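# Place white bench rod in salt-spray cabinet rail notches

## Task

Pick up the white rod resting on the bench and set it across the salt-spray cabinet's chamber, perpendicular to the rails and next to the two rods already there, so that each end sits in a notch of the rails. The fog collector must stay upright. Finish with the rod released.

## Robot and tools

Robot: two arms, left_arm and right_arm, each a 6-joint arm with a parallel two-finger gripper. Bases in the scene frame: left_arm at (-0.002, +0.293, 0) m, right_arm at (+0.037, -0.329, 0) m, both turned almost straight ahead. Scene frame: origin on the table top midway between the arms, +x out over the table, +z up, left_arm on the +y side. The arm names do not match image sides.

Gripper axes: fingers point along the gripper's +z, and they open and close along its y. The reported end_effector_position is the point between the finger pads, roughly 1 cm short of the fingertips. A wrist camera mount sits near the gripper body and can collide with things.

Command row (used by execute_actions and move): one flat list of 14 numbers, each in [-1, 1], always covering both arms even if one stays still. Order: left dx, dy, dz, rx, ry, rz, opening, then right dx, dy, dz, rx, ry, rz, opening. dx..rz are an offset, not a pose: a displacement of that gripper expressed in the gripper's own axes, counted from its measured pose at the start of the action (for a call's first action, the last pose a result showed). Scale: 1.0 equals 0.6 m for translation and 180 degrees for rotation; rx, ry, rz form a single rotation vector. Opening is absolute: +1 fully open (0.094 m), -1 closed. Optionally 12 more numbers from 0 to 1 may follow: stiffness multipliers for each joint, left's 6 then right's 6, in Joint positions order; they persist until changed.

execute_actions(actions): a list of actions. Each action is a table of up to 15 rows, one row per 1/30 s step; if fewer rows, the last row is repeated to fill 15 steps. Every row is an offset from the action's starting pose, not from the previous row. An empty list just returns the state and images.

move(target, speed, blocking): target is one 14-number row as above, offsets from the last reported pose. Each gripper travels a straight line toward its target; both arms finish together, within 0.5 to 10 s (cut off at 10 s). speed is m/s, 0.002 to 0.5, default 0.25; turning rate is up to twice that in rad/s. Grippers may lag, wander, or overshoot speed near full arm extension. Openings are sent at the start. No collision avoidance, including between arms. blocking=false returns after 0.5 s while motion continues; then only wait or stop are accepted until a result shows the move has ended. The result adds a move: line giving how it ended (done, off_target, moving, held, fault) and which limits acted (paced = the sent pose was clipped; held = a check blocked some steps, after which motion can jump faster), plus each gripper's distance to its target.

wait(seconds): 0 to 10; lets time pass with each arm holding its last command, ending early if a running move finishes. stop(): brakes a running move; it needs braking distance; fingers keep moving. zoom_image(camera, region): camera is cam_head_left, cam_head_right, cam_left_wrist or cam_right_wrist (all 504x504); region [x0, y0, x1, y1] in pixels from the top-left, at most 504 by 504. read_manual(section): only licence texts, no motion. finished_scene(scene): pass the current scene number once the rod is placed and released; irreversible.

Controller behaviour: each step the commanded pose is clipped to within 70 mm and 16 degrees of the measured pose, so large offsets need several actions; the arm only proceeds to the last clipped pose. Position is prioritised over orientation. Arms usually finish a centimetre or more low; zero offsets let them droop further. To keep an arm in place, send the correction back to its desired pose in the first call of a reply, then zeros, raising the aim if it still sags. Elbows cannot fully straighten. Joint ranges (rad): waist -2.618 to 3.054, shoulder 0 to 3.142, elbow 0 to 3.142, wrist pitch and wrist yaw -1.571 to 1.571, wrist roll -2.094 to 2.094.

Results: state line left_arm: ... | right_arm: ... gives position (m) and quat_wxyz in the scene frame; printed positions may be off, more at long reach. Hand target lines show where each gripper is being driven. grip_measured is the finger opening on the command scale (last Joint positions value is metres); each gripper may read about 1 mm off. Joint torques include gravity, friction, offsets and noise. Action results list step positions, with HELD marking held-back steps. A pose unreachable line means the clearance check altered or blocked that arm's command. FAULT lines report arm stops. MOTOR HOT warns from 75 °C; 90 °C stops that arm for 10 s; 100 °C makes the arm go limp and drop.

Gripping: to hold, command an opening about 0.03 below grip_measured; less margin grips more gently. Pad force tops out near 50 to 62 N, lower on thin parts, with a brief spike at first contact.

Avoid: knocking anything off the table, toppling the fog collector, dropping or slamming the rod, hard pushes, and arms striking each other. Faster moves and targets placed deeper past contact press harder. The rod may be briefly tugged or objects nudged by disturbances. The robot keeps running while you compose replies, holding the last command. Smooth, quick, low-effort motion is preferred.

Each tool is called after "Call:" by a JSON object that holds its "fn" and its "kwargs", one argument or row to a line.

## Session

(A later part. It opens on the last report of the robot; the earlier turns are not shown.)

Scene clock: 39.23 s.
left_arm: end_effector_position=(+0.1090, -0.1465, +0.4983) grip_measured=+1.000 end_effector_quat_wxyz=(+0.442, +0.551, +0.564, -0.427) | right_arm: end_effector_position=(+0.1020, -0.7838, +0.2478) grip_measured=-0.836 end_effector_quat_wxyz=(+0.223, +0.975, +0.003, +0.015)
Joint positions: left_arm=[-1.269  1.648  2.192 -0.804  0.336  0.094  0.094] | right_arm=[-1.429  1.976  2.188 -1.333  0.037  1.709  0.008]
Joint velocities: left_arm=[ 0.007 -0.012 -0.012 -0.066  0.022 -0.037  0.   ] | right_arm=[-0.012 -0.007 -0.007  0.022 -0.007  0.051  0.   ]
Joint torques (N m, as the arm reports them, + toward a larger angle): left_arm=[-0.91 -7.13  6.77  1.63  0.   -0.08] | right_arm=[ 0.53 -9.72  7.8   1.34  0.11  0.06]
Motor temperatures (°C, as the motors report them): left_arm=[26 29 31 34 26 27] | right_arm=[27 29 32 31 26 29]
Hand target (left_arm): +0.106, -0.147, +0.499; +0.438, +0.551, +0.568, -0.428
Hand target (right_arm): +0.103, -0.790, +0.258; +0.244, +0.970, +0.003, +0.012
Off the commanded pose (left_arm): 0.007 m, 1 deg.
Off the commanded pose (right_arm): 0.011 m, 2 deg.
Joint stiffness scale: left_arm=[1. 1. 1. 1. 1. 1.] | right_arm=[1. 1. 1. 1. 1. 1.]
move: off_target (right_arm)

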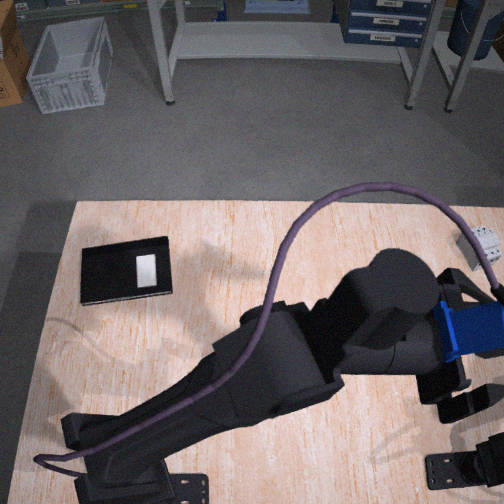

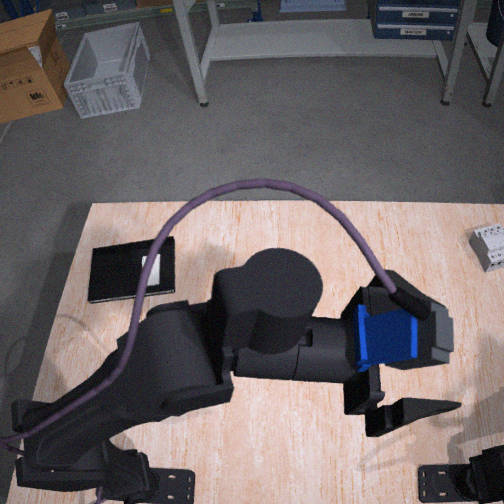

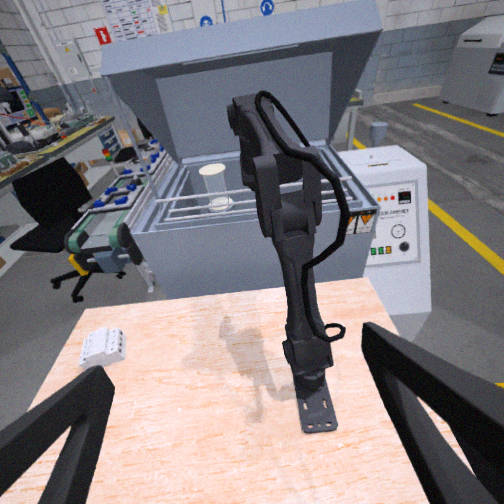

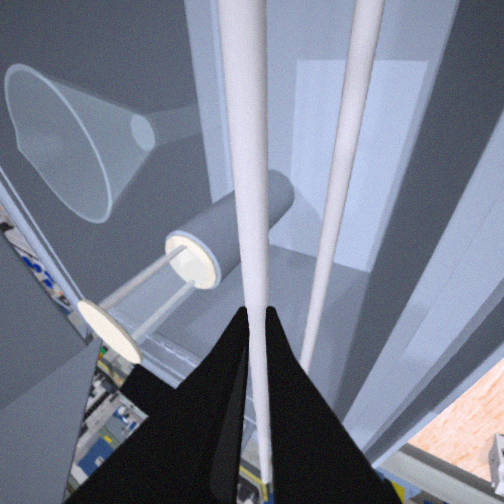

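Call:
{"fn": "move", "kwargs": {
  "target": [0,0,0,0,0,0,1, -0.01,0.076,0.0605,-0.022,0,0,-0.87],
  "speed": 0.08
}}

Call:
{"fn": "zoom_image", "kwargs": {
  "camera": "cam_left_wrist",
  "region": [125, 155, 245, 245]
}}

Call:
{"fn": "zoom_image", "kwargs": {
  "camera": "cam_left_wrist",
  "region": [290, 135, 410, 225]
}}

Scene clock: 42.73 s.
left_arm: end_effector_position=(+0.1091, -0.1462, +0.4972) grip_measured=+1.000 end_effector_quat_wxyz=(+0.441, +0.552, +0.565, -0.426) | right_arm: end_effector_position=(+0.0993, -0.8340, +0.2257) grip_measured=-0.836 end_effector_quat_wxyz=(+0.238, +0.971, +0.002, +0.013)
Joint positions: left_arm=[-1.269  1.648  2.192 -0.809  0.335  0.094  0.094] | right_arm=[-1.45   2.152  2.349 -1.286  0.036  1.691  0.008]
Joint velocities: left_arm=[-0.007 -0.012 -0.002  0.022 -0.081 -0.051  0.   ] | right_arm=[ 0.012 -0.012  0.007 -0.007  0.081 -0.037 -0.   ]
Joint torques (N m, as the arm reports them, + toward a larger angle): left_arm=[-0.05 -8.09  5.03  1.87  0.09  0.01] | right_arm=[ -0.65 -11.13   7.95   1.38  -0.04  -0.04]
Motor temperatures (°C, as the motors report them): left_arm=[26 29 31 35 26 27] | right_arm=[27 30 32 31 26 29]
Hand target (left_arm): +0.109, -0.147, +0.498; +0.442, +0.551, +0.564, -0.427
Hand target (right_arm): +0.097, -0.841, +0.235; +0.257, +0.966, +0.002, +0.015
Off the commanded pose (left_arm): 0.001 m, 0 deg.
Off the commanded pose (right_arm): 0.012 m, 2 deg.
Joint stiffness scale: left_arm=[1. 1. 1. 1. 1. 1.] | right_arm=[1. 1. 1. 1. 1. 1.]
move: off_target (right_arm)

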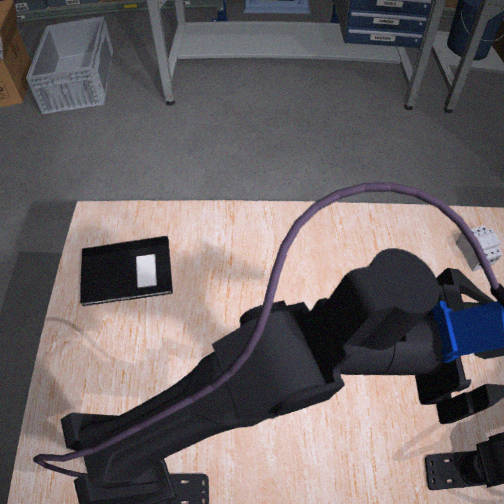

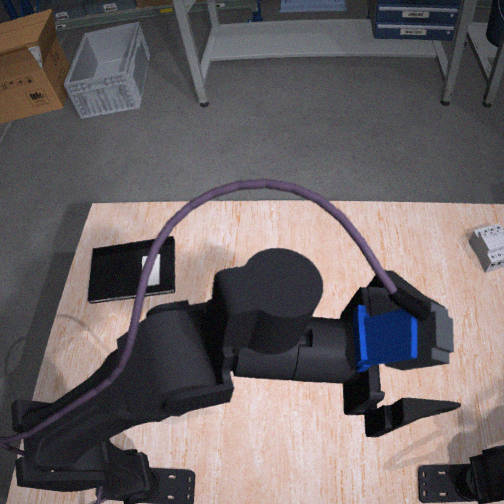

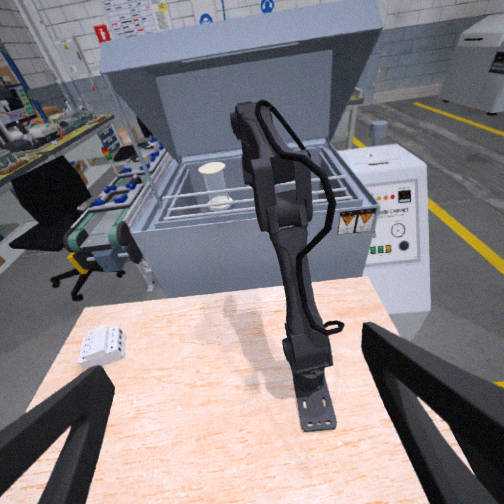

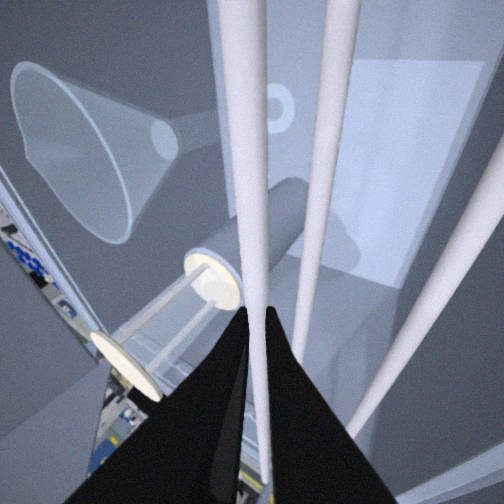

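Region (125, 155, 245, 245) of cam_left_wrist's 504x504 image, scaled by 4.200, with more detail than that image has; it fills the top 378 rows of this view, and the rest is white.

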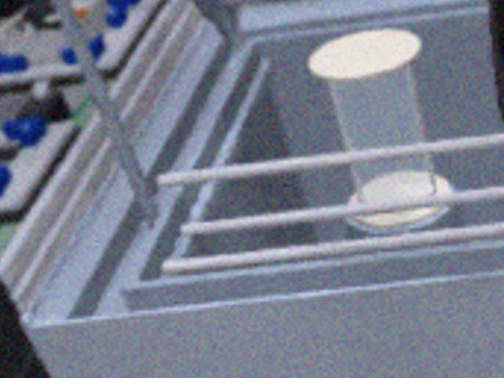

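Region (290, 135, 410, 225) of cam_left_wrist's 504x504 image, scaled by 4.200, with more detail than that image has; it fills the top 378 rows of this view, and the rest is white.

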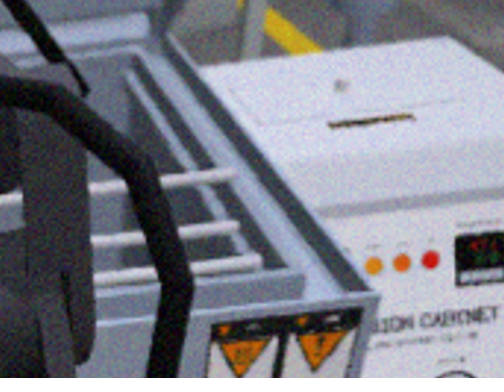

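Call:
{"fn": "move", "kwargs": {
  "target": [0,0,0,0,0,0,1, -0.010,0.024,0.033,-0.012,0,0,-0.87],
  "speed": 0.05
}}

Call:
{"fn": "zoom_image", "kwargs": {
  "camera": "cam_left_wrist",
  "region": [125, 155, 245, 245]
}}

Call:
{"fn": "zoom_image", "kwargs": {
  "camera": "cam_left_wrist",
  "region": [290, 135, 410, 225]
}}

Scene clock: 44.93 s.
left_arm: end_effector_position=(+0.1091, -0.1462, +0.4972) grip_measured=+1.000 end_effector_quat_wxyz=(+0.441, +0.552, +0.565, -0.426) | right_arm: end_effector_position=(+0.0960, -0.8509, +0.2116) grip_measured=-0.836 end_effector_quat_wxyz=(+0.245, +0.969, +0.000, +0.012)
Joint positions: left_arm=[-1.269  1.648  2.192 -0.809  0.335  0.094  0.094] | right_arm=[-1.461  2.194  2.35  -1.231  0.034  1.684  0.008]
Joint velocities: left_arm=[ 0.007 -0.012 -0.012  0.037 -0.007 -0.007  0.   ] | right_arm=[-0.002 -0.002 -0.022 -0.022 -0.007 -0.051 -0.001]
Joint torques (N m, as the arm reports them, + toward a larger angle): left_arm=[-0.06 -8.11  5.03  1.83  0.09  0.  ] | right_arm=[ -0.52 -11.72   6.17   1.44  -0.04  -0.04]
Motor temperatures (°C, as the motors report them): left_arm=[26 30 31 35 26 27] | right_arm=[27 31 32 31 26 29]
Hand target (left_arm): +0.109, -0.146, +0.497; +0.441, +0.552, +0.565, -0.426
Hand target (right_arm): +0.094, -0.856, +0.215; +0.256, +0.966, +0.001, +0.013
Off the commanded pose (left_arm): 0.000 m, 0 deg.
Off the commanded pose (right_arm): 0.006 m, 1 deg.
Joint stiffness scale: left_arm=[1. 1. 1. 1. 1. 1.] | right_arm=[1. 1. 1. 1. 1. 1.]
move: done

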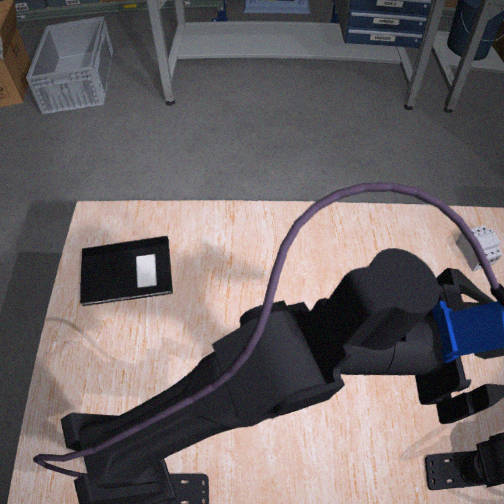

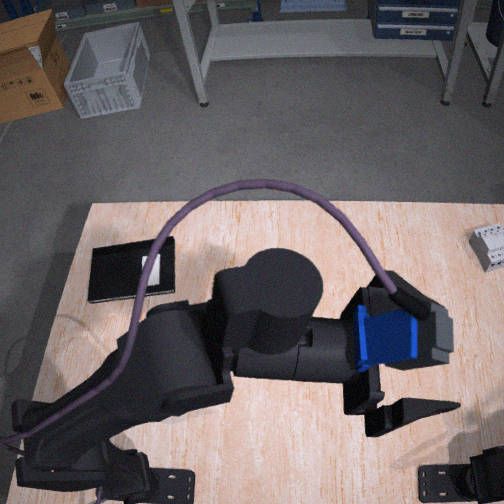

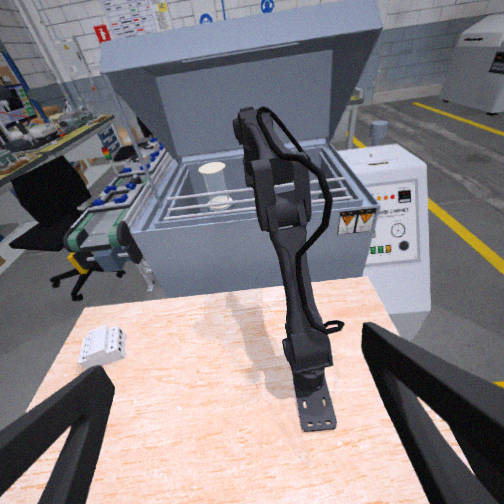

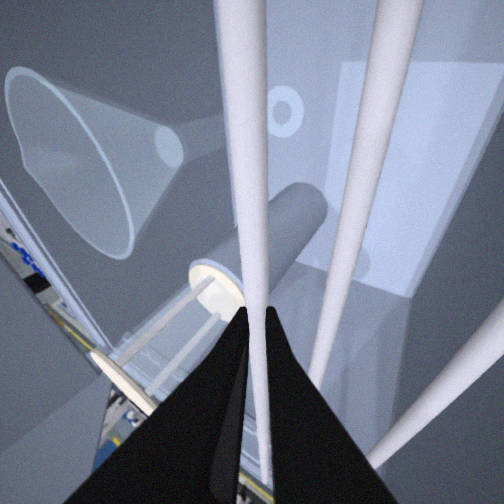

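Region (125, 155, 245, 245) of cam_left_wrist's 504x504 image, scaled by 4.200, with more detail than that image has; it fills the top 378 rows of this view, and the rest is white.

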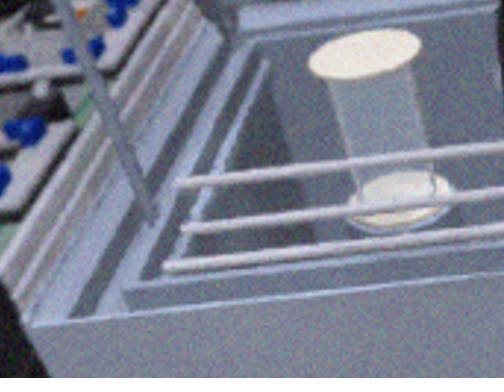

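Region (290, 135, 410, 225) of cam_left_wrist's 504x504 image, scaled by 4.200, with more detail than that image has; it fills the top 378 rows of this view, and the rest is white.

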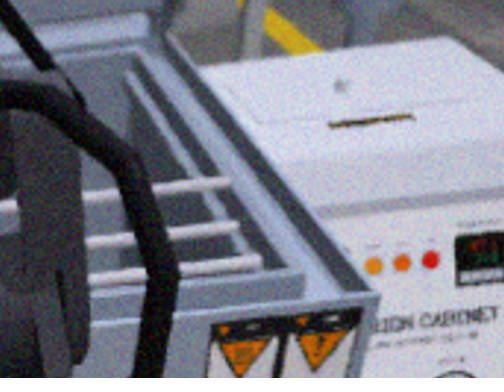

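Call:
{"fn": "move", "kwargs": {
  "target": [0,0,0,0,0,0,1, -0.003,-0.001,0.0225,-0.007,0,0,-0.87],
  "speed": 0.03
}}

Call:
{"fn": "zoom_image", "kwargs": {
  "camera": "cam_left_wrist",
  "region": [125, 155, 245, 245]
}}

Call:
{"fn": "zoom_image", "kwargs": {
  "camera": "cam_left_wrist",
  "region": [290, 135, 410, 225]
}}

Scene clock: 46.53 s.
left_arm: end_effector_position=(+0.1091, -0.1462, +0.4972) grip_measured=+1.000 end_effector_quat_wxyz=(+0.441, +0.552, +0.565, -0.426) | right_arm: end_effector_position=(+0.0963, -0.8533, +0.1857) grip_measured=-0.836 end_effector_quat_wxyz=(+0.233, +0.972, +0.000, +0.011)
Joint positions: left_arm=[-1.269  1.648  2.192 -0.809  0.335  0.094  0.094] | right_arm=[-1.461  2.192  2.25  -1.159  0.034  1.683  0.008]
Joint velocities: left_arm=[-0.007 -0.002  0.012  0.007 -0.037  0.007  0.   ] | right_arm=[ 0.027 -0.017  0.002 -0.066  0.051  0.066  0.   ]
Joint torques (N m, as the arm reports them, + toward a larger angle): left_arm=[-0.04 -8.1   5.03  1.83  0.09  0.01] | right_arm=[ -0.39 -13.8    5.6    1.46   0.    -0.01]
Motor temperatures (°C, as the motors report them): left_arm=[26 30 31 35 26 27] | right_arm=[27 32 32 31 26 29]
Hand target (left_arm): +0.109, -0.146, +0.497; +0.441, +0.552, +0.565, -0.426
Hand target (right_arm): +0.095, -0.857, +0.199; +0.255, +0.967, -0.000, +0.012
Off the commanded pose (left_arm): 0.000 m, 0 deg.
Off the commanded pose (right_arm): 0.014 m, 3 deg.
Joint stiffness scale: left_arm=[1. 1. 1. 1. 1. 1.] | right_arm=[1. 1. 1. 1. 1. 1.]
move: off_target (right_arm)

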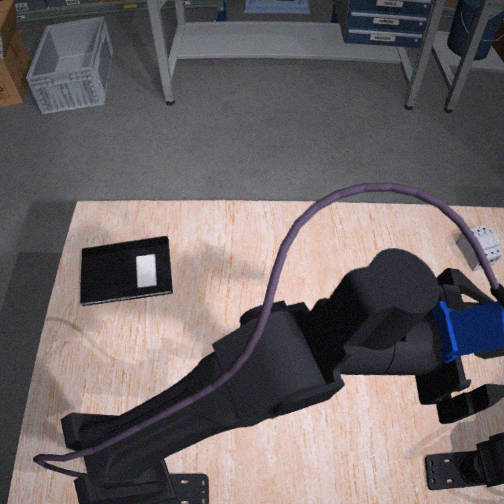

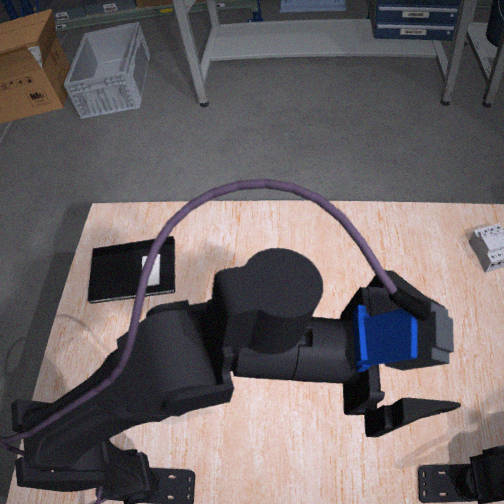

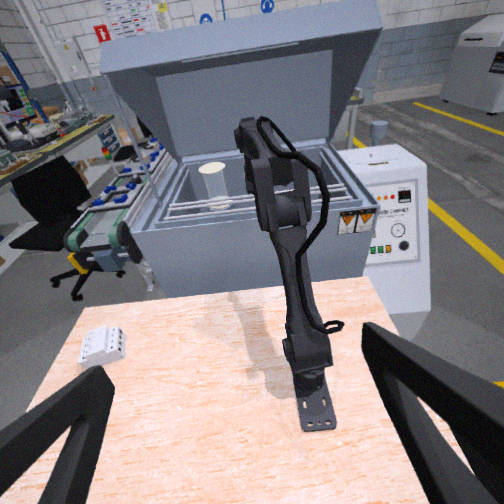

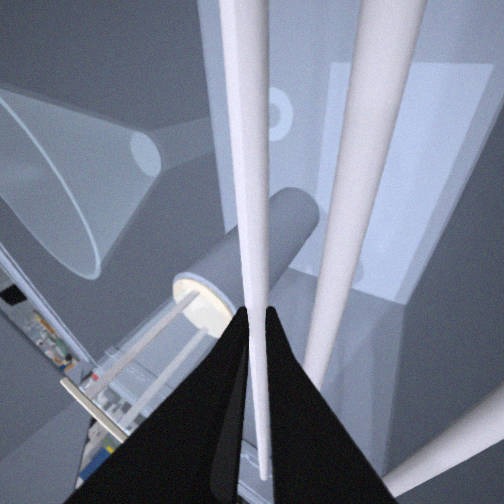

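Region (125, 155, 245, 245) of cam_left_wrist's 504x504 image, scaled by 4.200, with more detail than that image has; it fills the top 378 rows of this view, and the rest is white.

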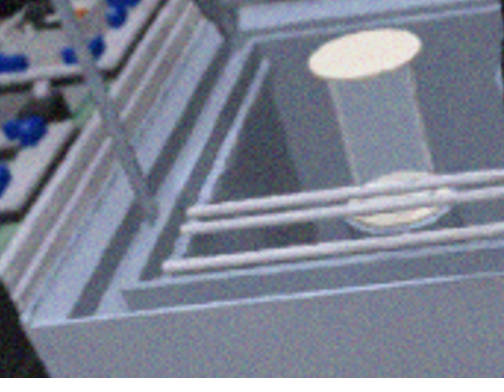

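Region (290, 135, 410, 225) of cam_left_wrist's 504x504 image, scaled by 4.200, with more detail than that image has; it fills the top 378 rows of this view, and the rest is white.

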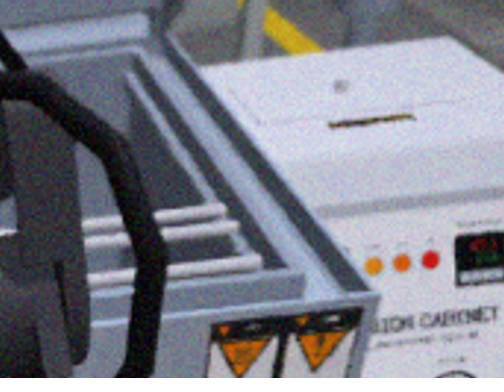

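Call:
{"fn": "execute_actions", "kwargs": {
  "actions": [
    [[0,0,0,0,0,0,1, 0,0.016,-0.016,-0.014,0,0,-0.82],[0,0,0,0,0,0,1, 0,0.016,-0.016,-0.014,0,0,-0.78],[0,0,0,0,0,0,1, 0,0.016,-0.016,-0.014,0,0,-0.74],[0,0,0,0,0,0,1, 0,0.016,-0.016,-0.014,0,0,-0.70],[0,0,0,0,0,0,1, 0,0.016,-0.016,-0.014,0,0,-0.66]]
  ]
}}

Call:
{"fn": "move", "kwargs": {
  "target": [0,0,0,0,0,0,1, 0,0.016,-0.15,-0.014,0,0,-0.66],
  "speed": 0.1
}}

Call:
{"fn": "zoom_image", "kwargs": {
  "camera": "cam_left_wrist",
  "region": [125, 135, 405, 245]
}}

Scene clock: 48.03 s.
left_arm: end_effector_position=(+0.1091, -0.1462, +0.4972) grip_measured=+1.000 end_effector_quat_wxyz=(+0.441, +0.552, +0.565, -0.426) | right_arm: end_effector_position=(+0.0965, -0.8549, +0.1866) grip_measured=-0.663 end_effector_quat_wxyz=(+0.237, +0.972, +0.000, +0.011)
Joint positions: left_arm=[-1.269  1.648  2.192 -0.809  0.335  0.094  0.094] | right_arm=[-1.461  2.192  2.25  -1.151  0.034  1.683  0.016]
Joint velocities: left_arm=[-0.007  0.007  0.007  0.037 -0.037 -0.081  0.   ] | right_arm=[ 0.002  0.002  0.007  0.051 -0.037  0.007 -0.   ]
Joint torques (N m, as the arm reports them, + toward a larger angle): left_arm=[-0.04 -8.11  5.04  1.82  0.09  0.01] | right_arm=[  0.01 -13.3    6.41   1.36   0.03   0.01]
Motor temperatures (°C, as the motors report them): left_arm=[26 30 31 35 26 27] | right_arm=[27 32 32 31 26 29]
Hand target (left_arm): +0.109, -0.146, +0.497; +0.441, +0.552, +0.565, -0.426
Hand target (right_arm): +0.096, -0.857, +0.199; +0.254, +0.967, -0.000, +0.011
Off the commanded pose (left_arm): 0.000 m, 0 deg.
Off the commanded pose (right_arm): 0.012 m, 2 deg.
Joint stiffness scale: left_arm=[1. 1. 1. 1. 1. 1.] | right_arm=[1. 1. 1. 1. 1. 1.]
Step readings (end_effector_position):
0: left_arm (+0.1091, -0.1462, +0.4972) | right_arm (+0.0963, -0.8533, +0.1857)
1: left_arm (+0.1091, -0.1462, +0.4972) | right_arm (+0.0963, -0.8533, +0.1857)
2: left_arm (+0.1091, -0.1462, +0.4972) | right_arm (+0.0963, -0.8533, +0.1858)
4: left_arm (+0.1091, -0.1462, +0.4972) | right_arm (+0.0964, -0.8536, +0.1859)
8: left_arm (+0.1091, -0.1462, +0.4972) | right_arm (+0.0965, -0.8549, +0.1866)
15: end_effector_position above

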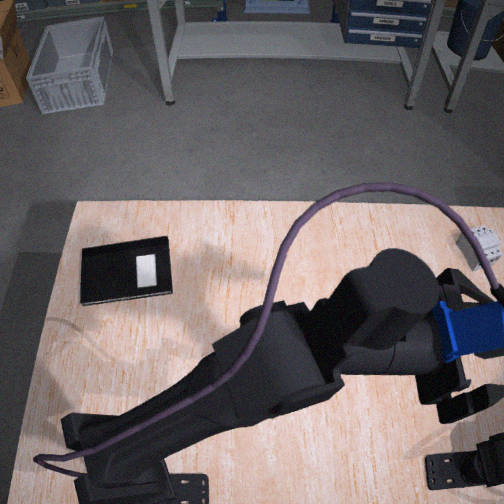

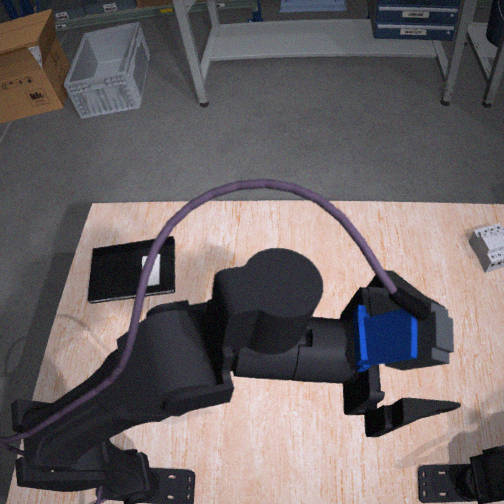

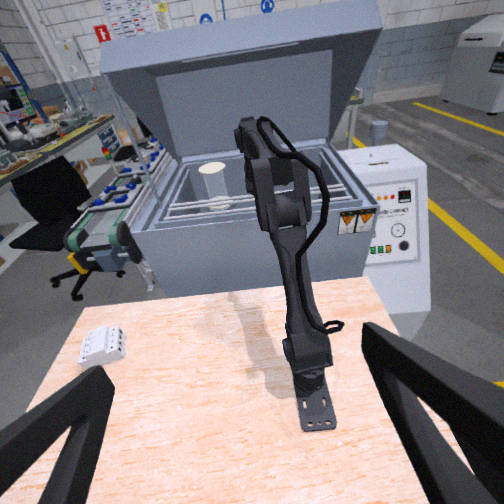

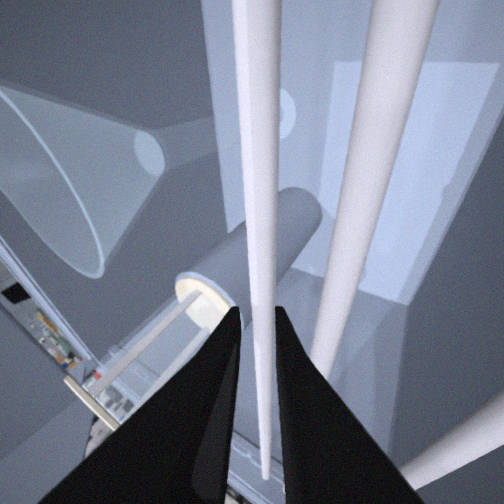

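Scene clock: 49.57 s.
left_arm: end_effector_position=(+0.1091, -0.1462, +0.4972) grip_measured=+1.000 end_effector_quat_wxyz=(+0.441, +0.552, +0.565, -0.426) | right_arm: end_effector_position=(+0.0930, -0.8265, +0.2691) grip_measured=-0.663 end_effector_quat_wxyz=(+0.265, +0.964, -0.000, +0.015)
Joint positions: left_arm=[-1.269  1.648  2.192 -0.809  0.335  0.094  0.094] | right_arm=[-1.461  2.157  2.524 -1.401  0.034  1.684  0.016]
Joint velocities: left_arm=[ 0.007 -0.012 -0.002  0.007  0.007  0.037  0.   ] | right_arm=[-0.002 -0.002 -0.012 -0.022 -0.007  0.007 -0.   ]
Joint torques (N m, as the arm reports them, + toward a larger angle): left_arm=[-0.05 -8.1   5.03  1.83  0.09  0.  ] | right_arm=[  0.49 -10.61   7.17   1.08   0.06   0.04]
Motor temperatures (°C, as the motors report them): left_arm=[26 30 31 36 26 27] | right_arm=[27 33 32 31 26 29]
Hand target (left_arm): +0.109, -0.146, +0.497; +0.441, +0.552, +0.565, -0.426
Hand target (right_arm): +0.093, -0.821, +0.270; +0.259, +0.966, -0.000, +0.012
Off the commanded pose (left_arm): 0.000 m, 0 deg.
Off the commanded pose (right_arm): 0.005 m, 1 deg.
Joint stiffness scale: left_arm=[1. 1. 1. 1. 1. 1.] | right_arm=[1. 1. 1. 1. 1. 1.]
move: done

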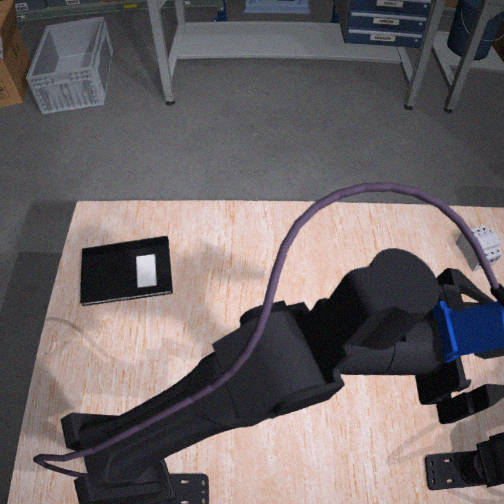

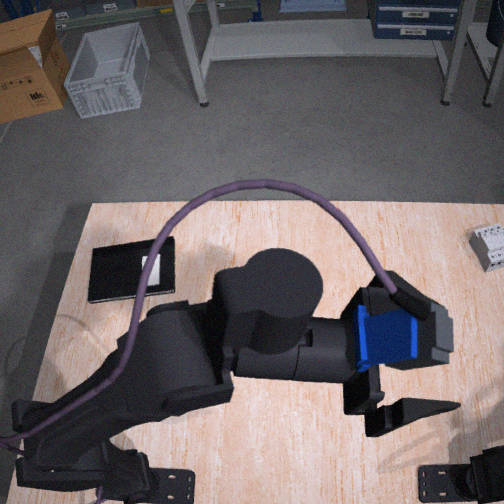

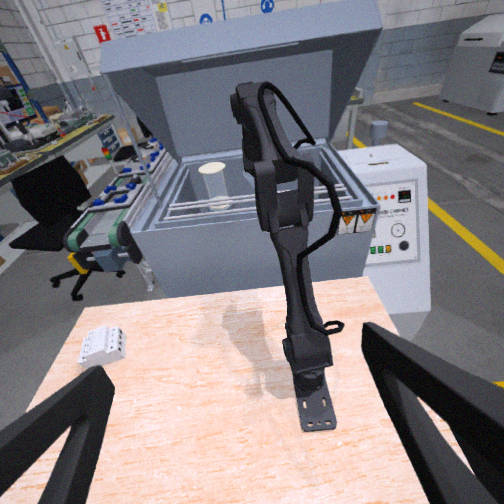

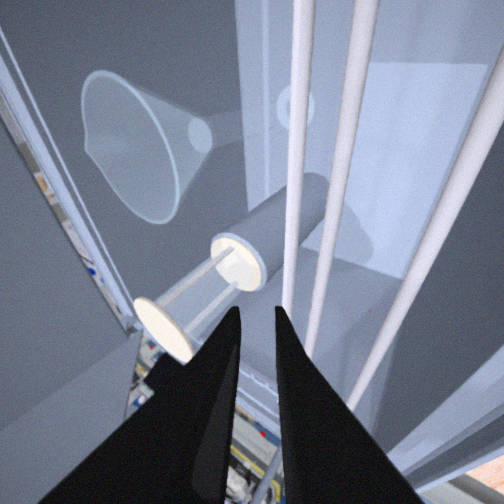

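Region (125, 135, 405, 245) of cam_left_wrist's 504x504 image, scaled by 1.800, with more detail than that image has; it fills the top 198 rows of this view, and the rest is white.

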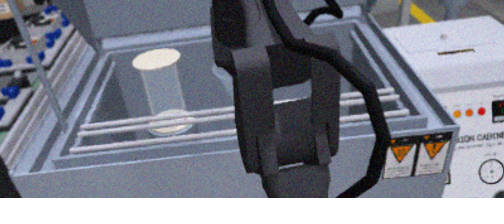

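Rod appears seated parallel to the others.

Call:
{"fn": "finished_scene", "kwargs": {
  "scene": 1
}}

The scene is finished: the task was done.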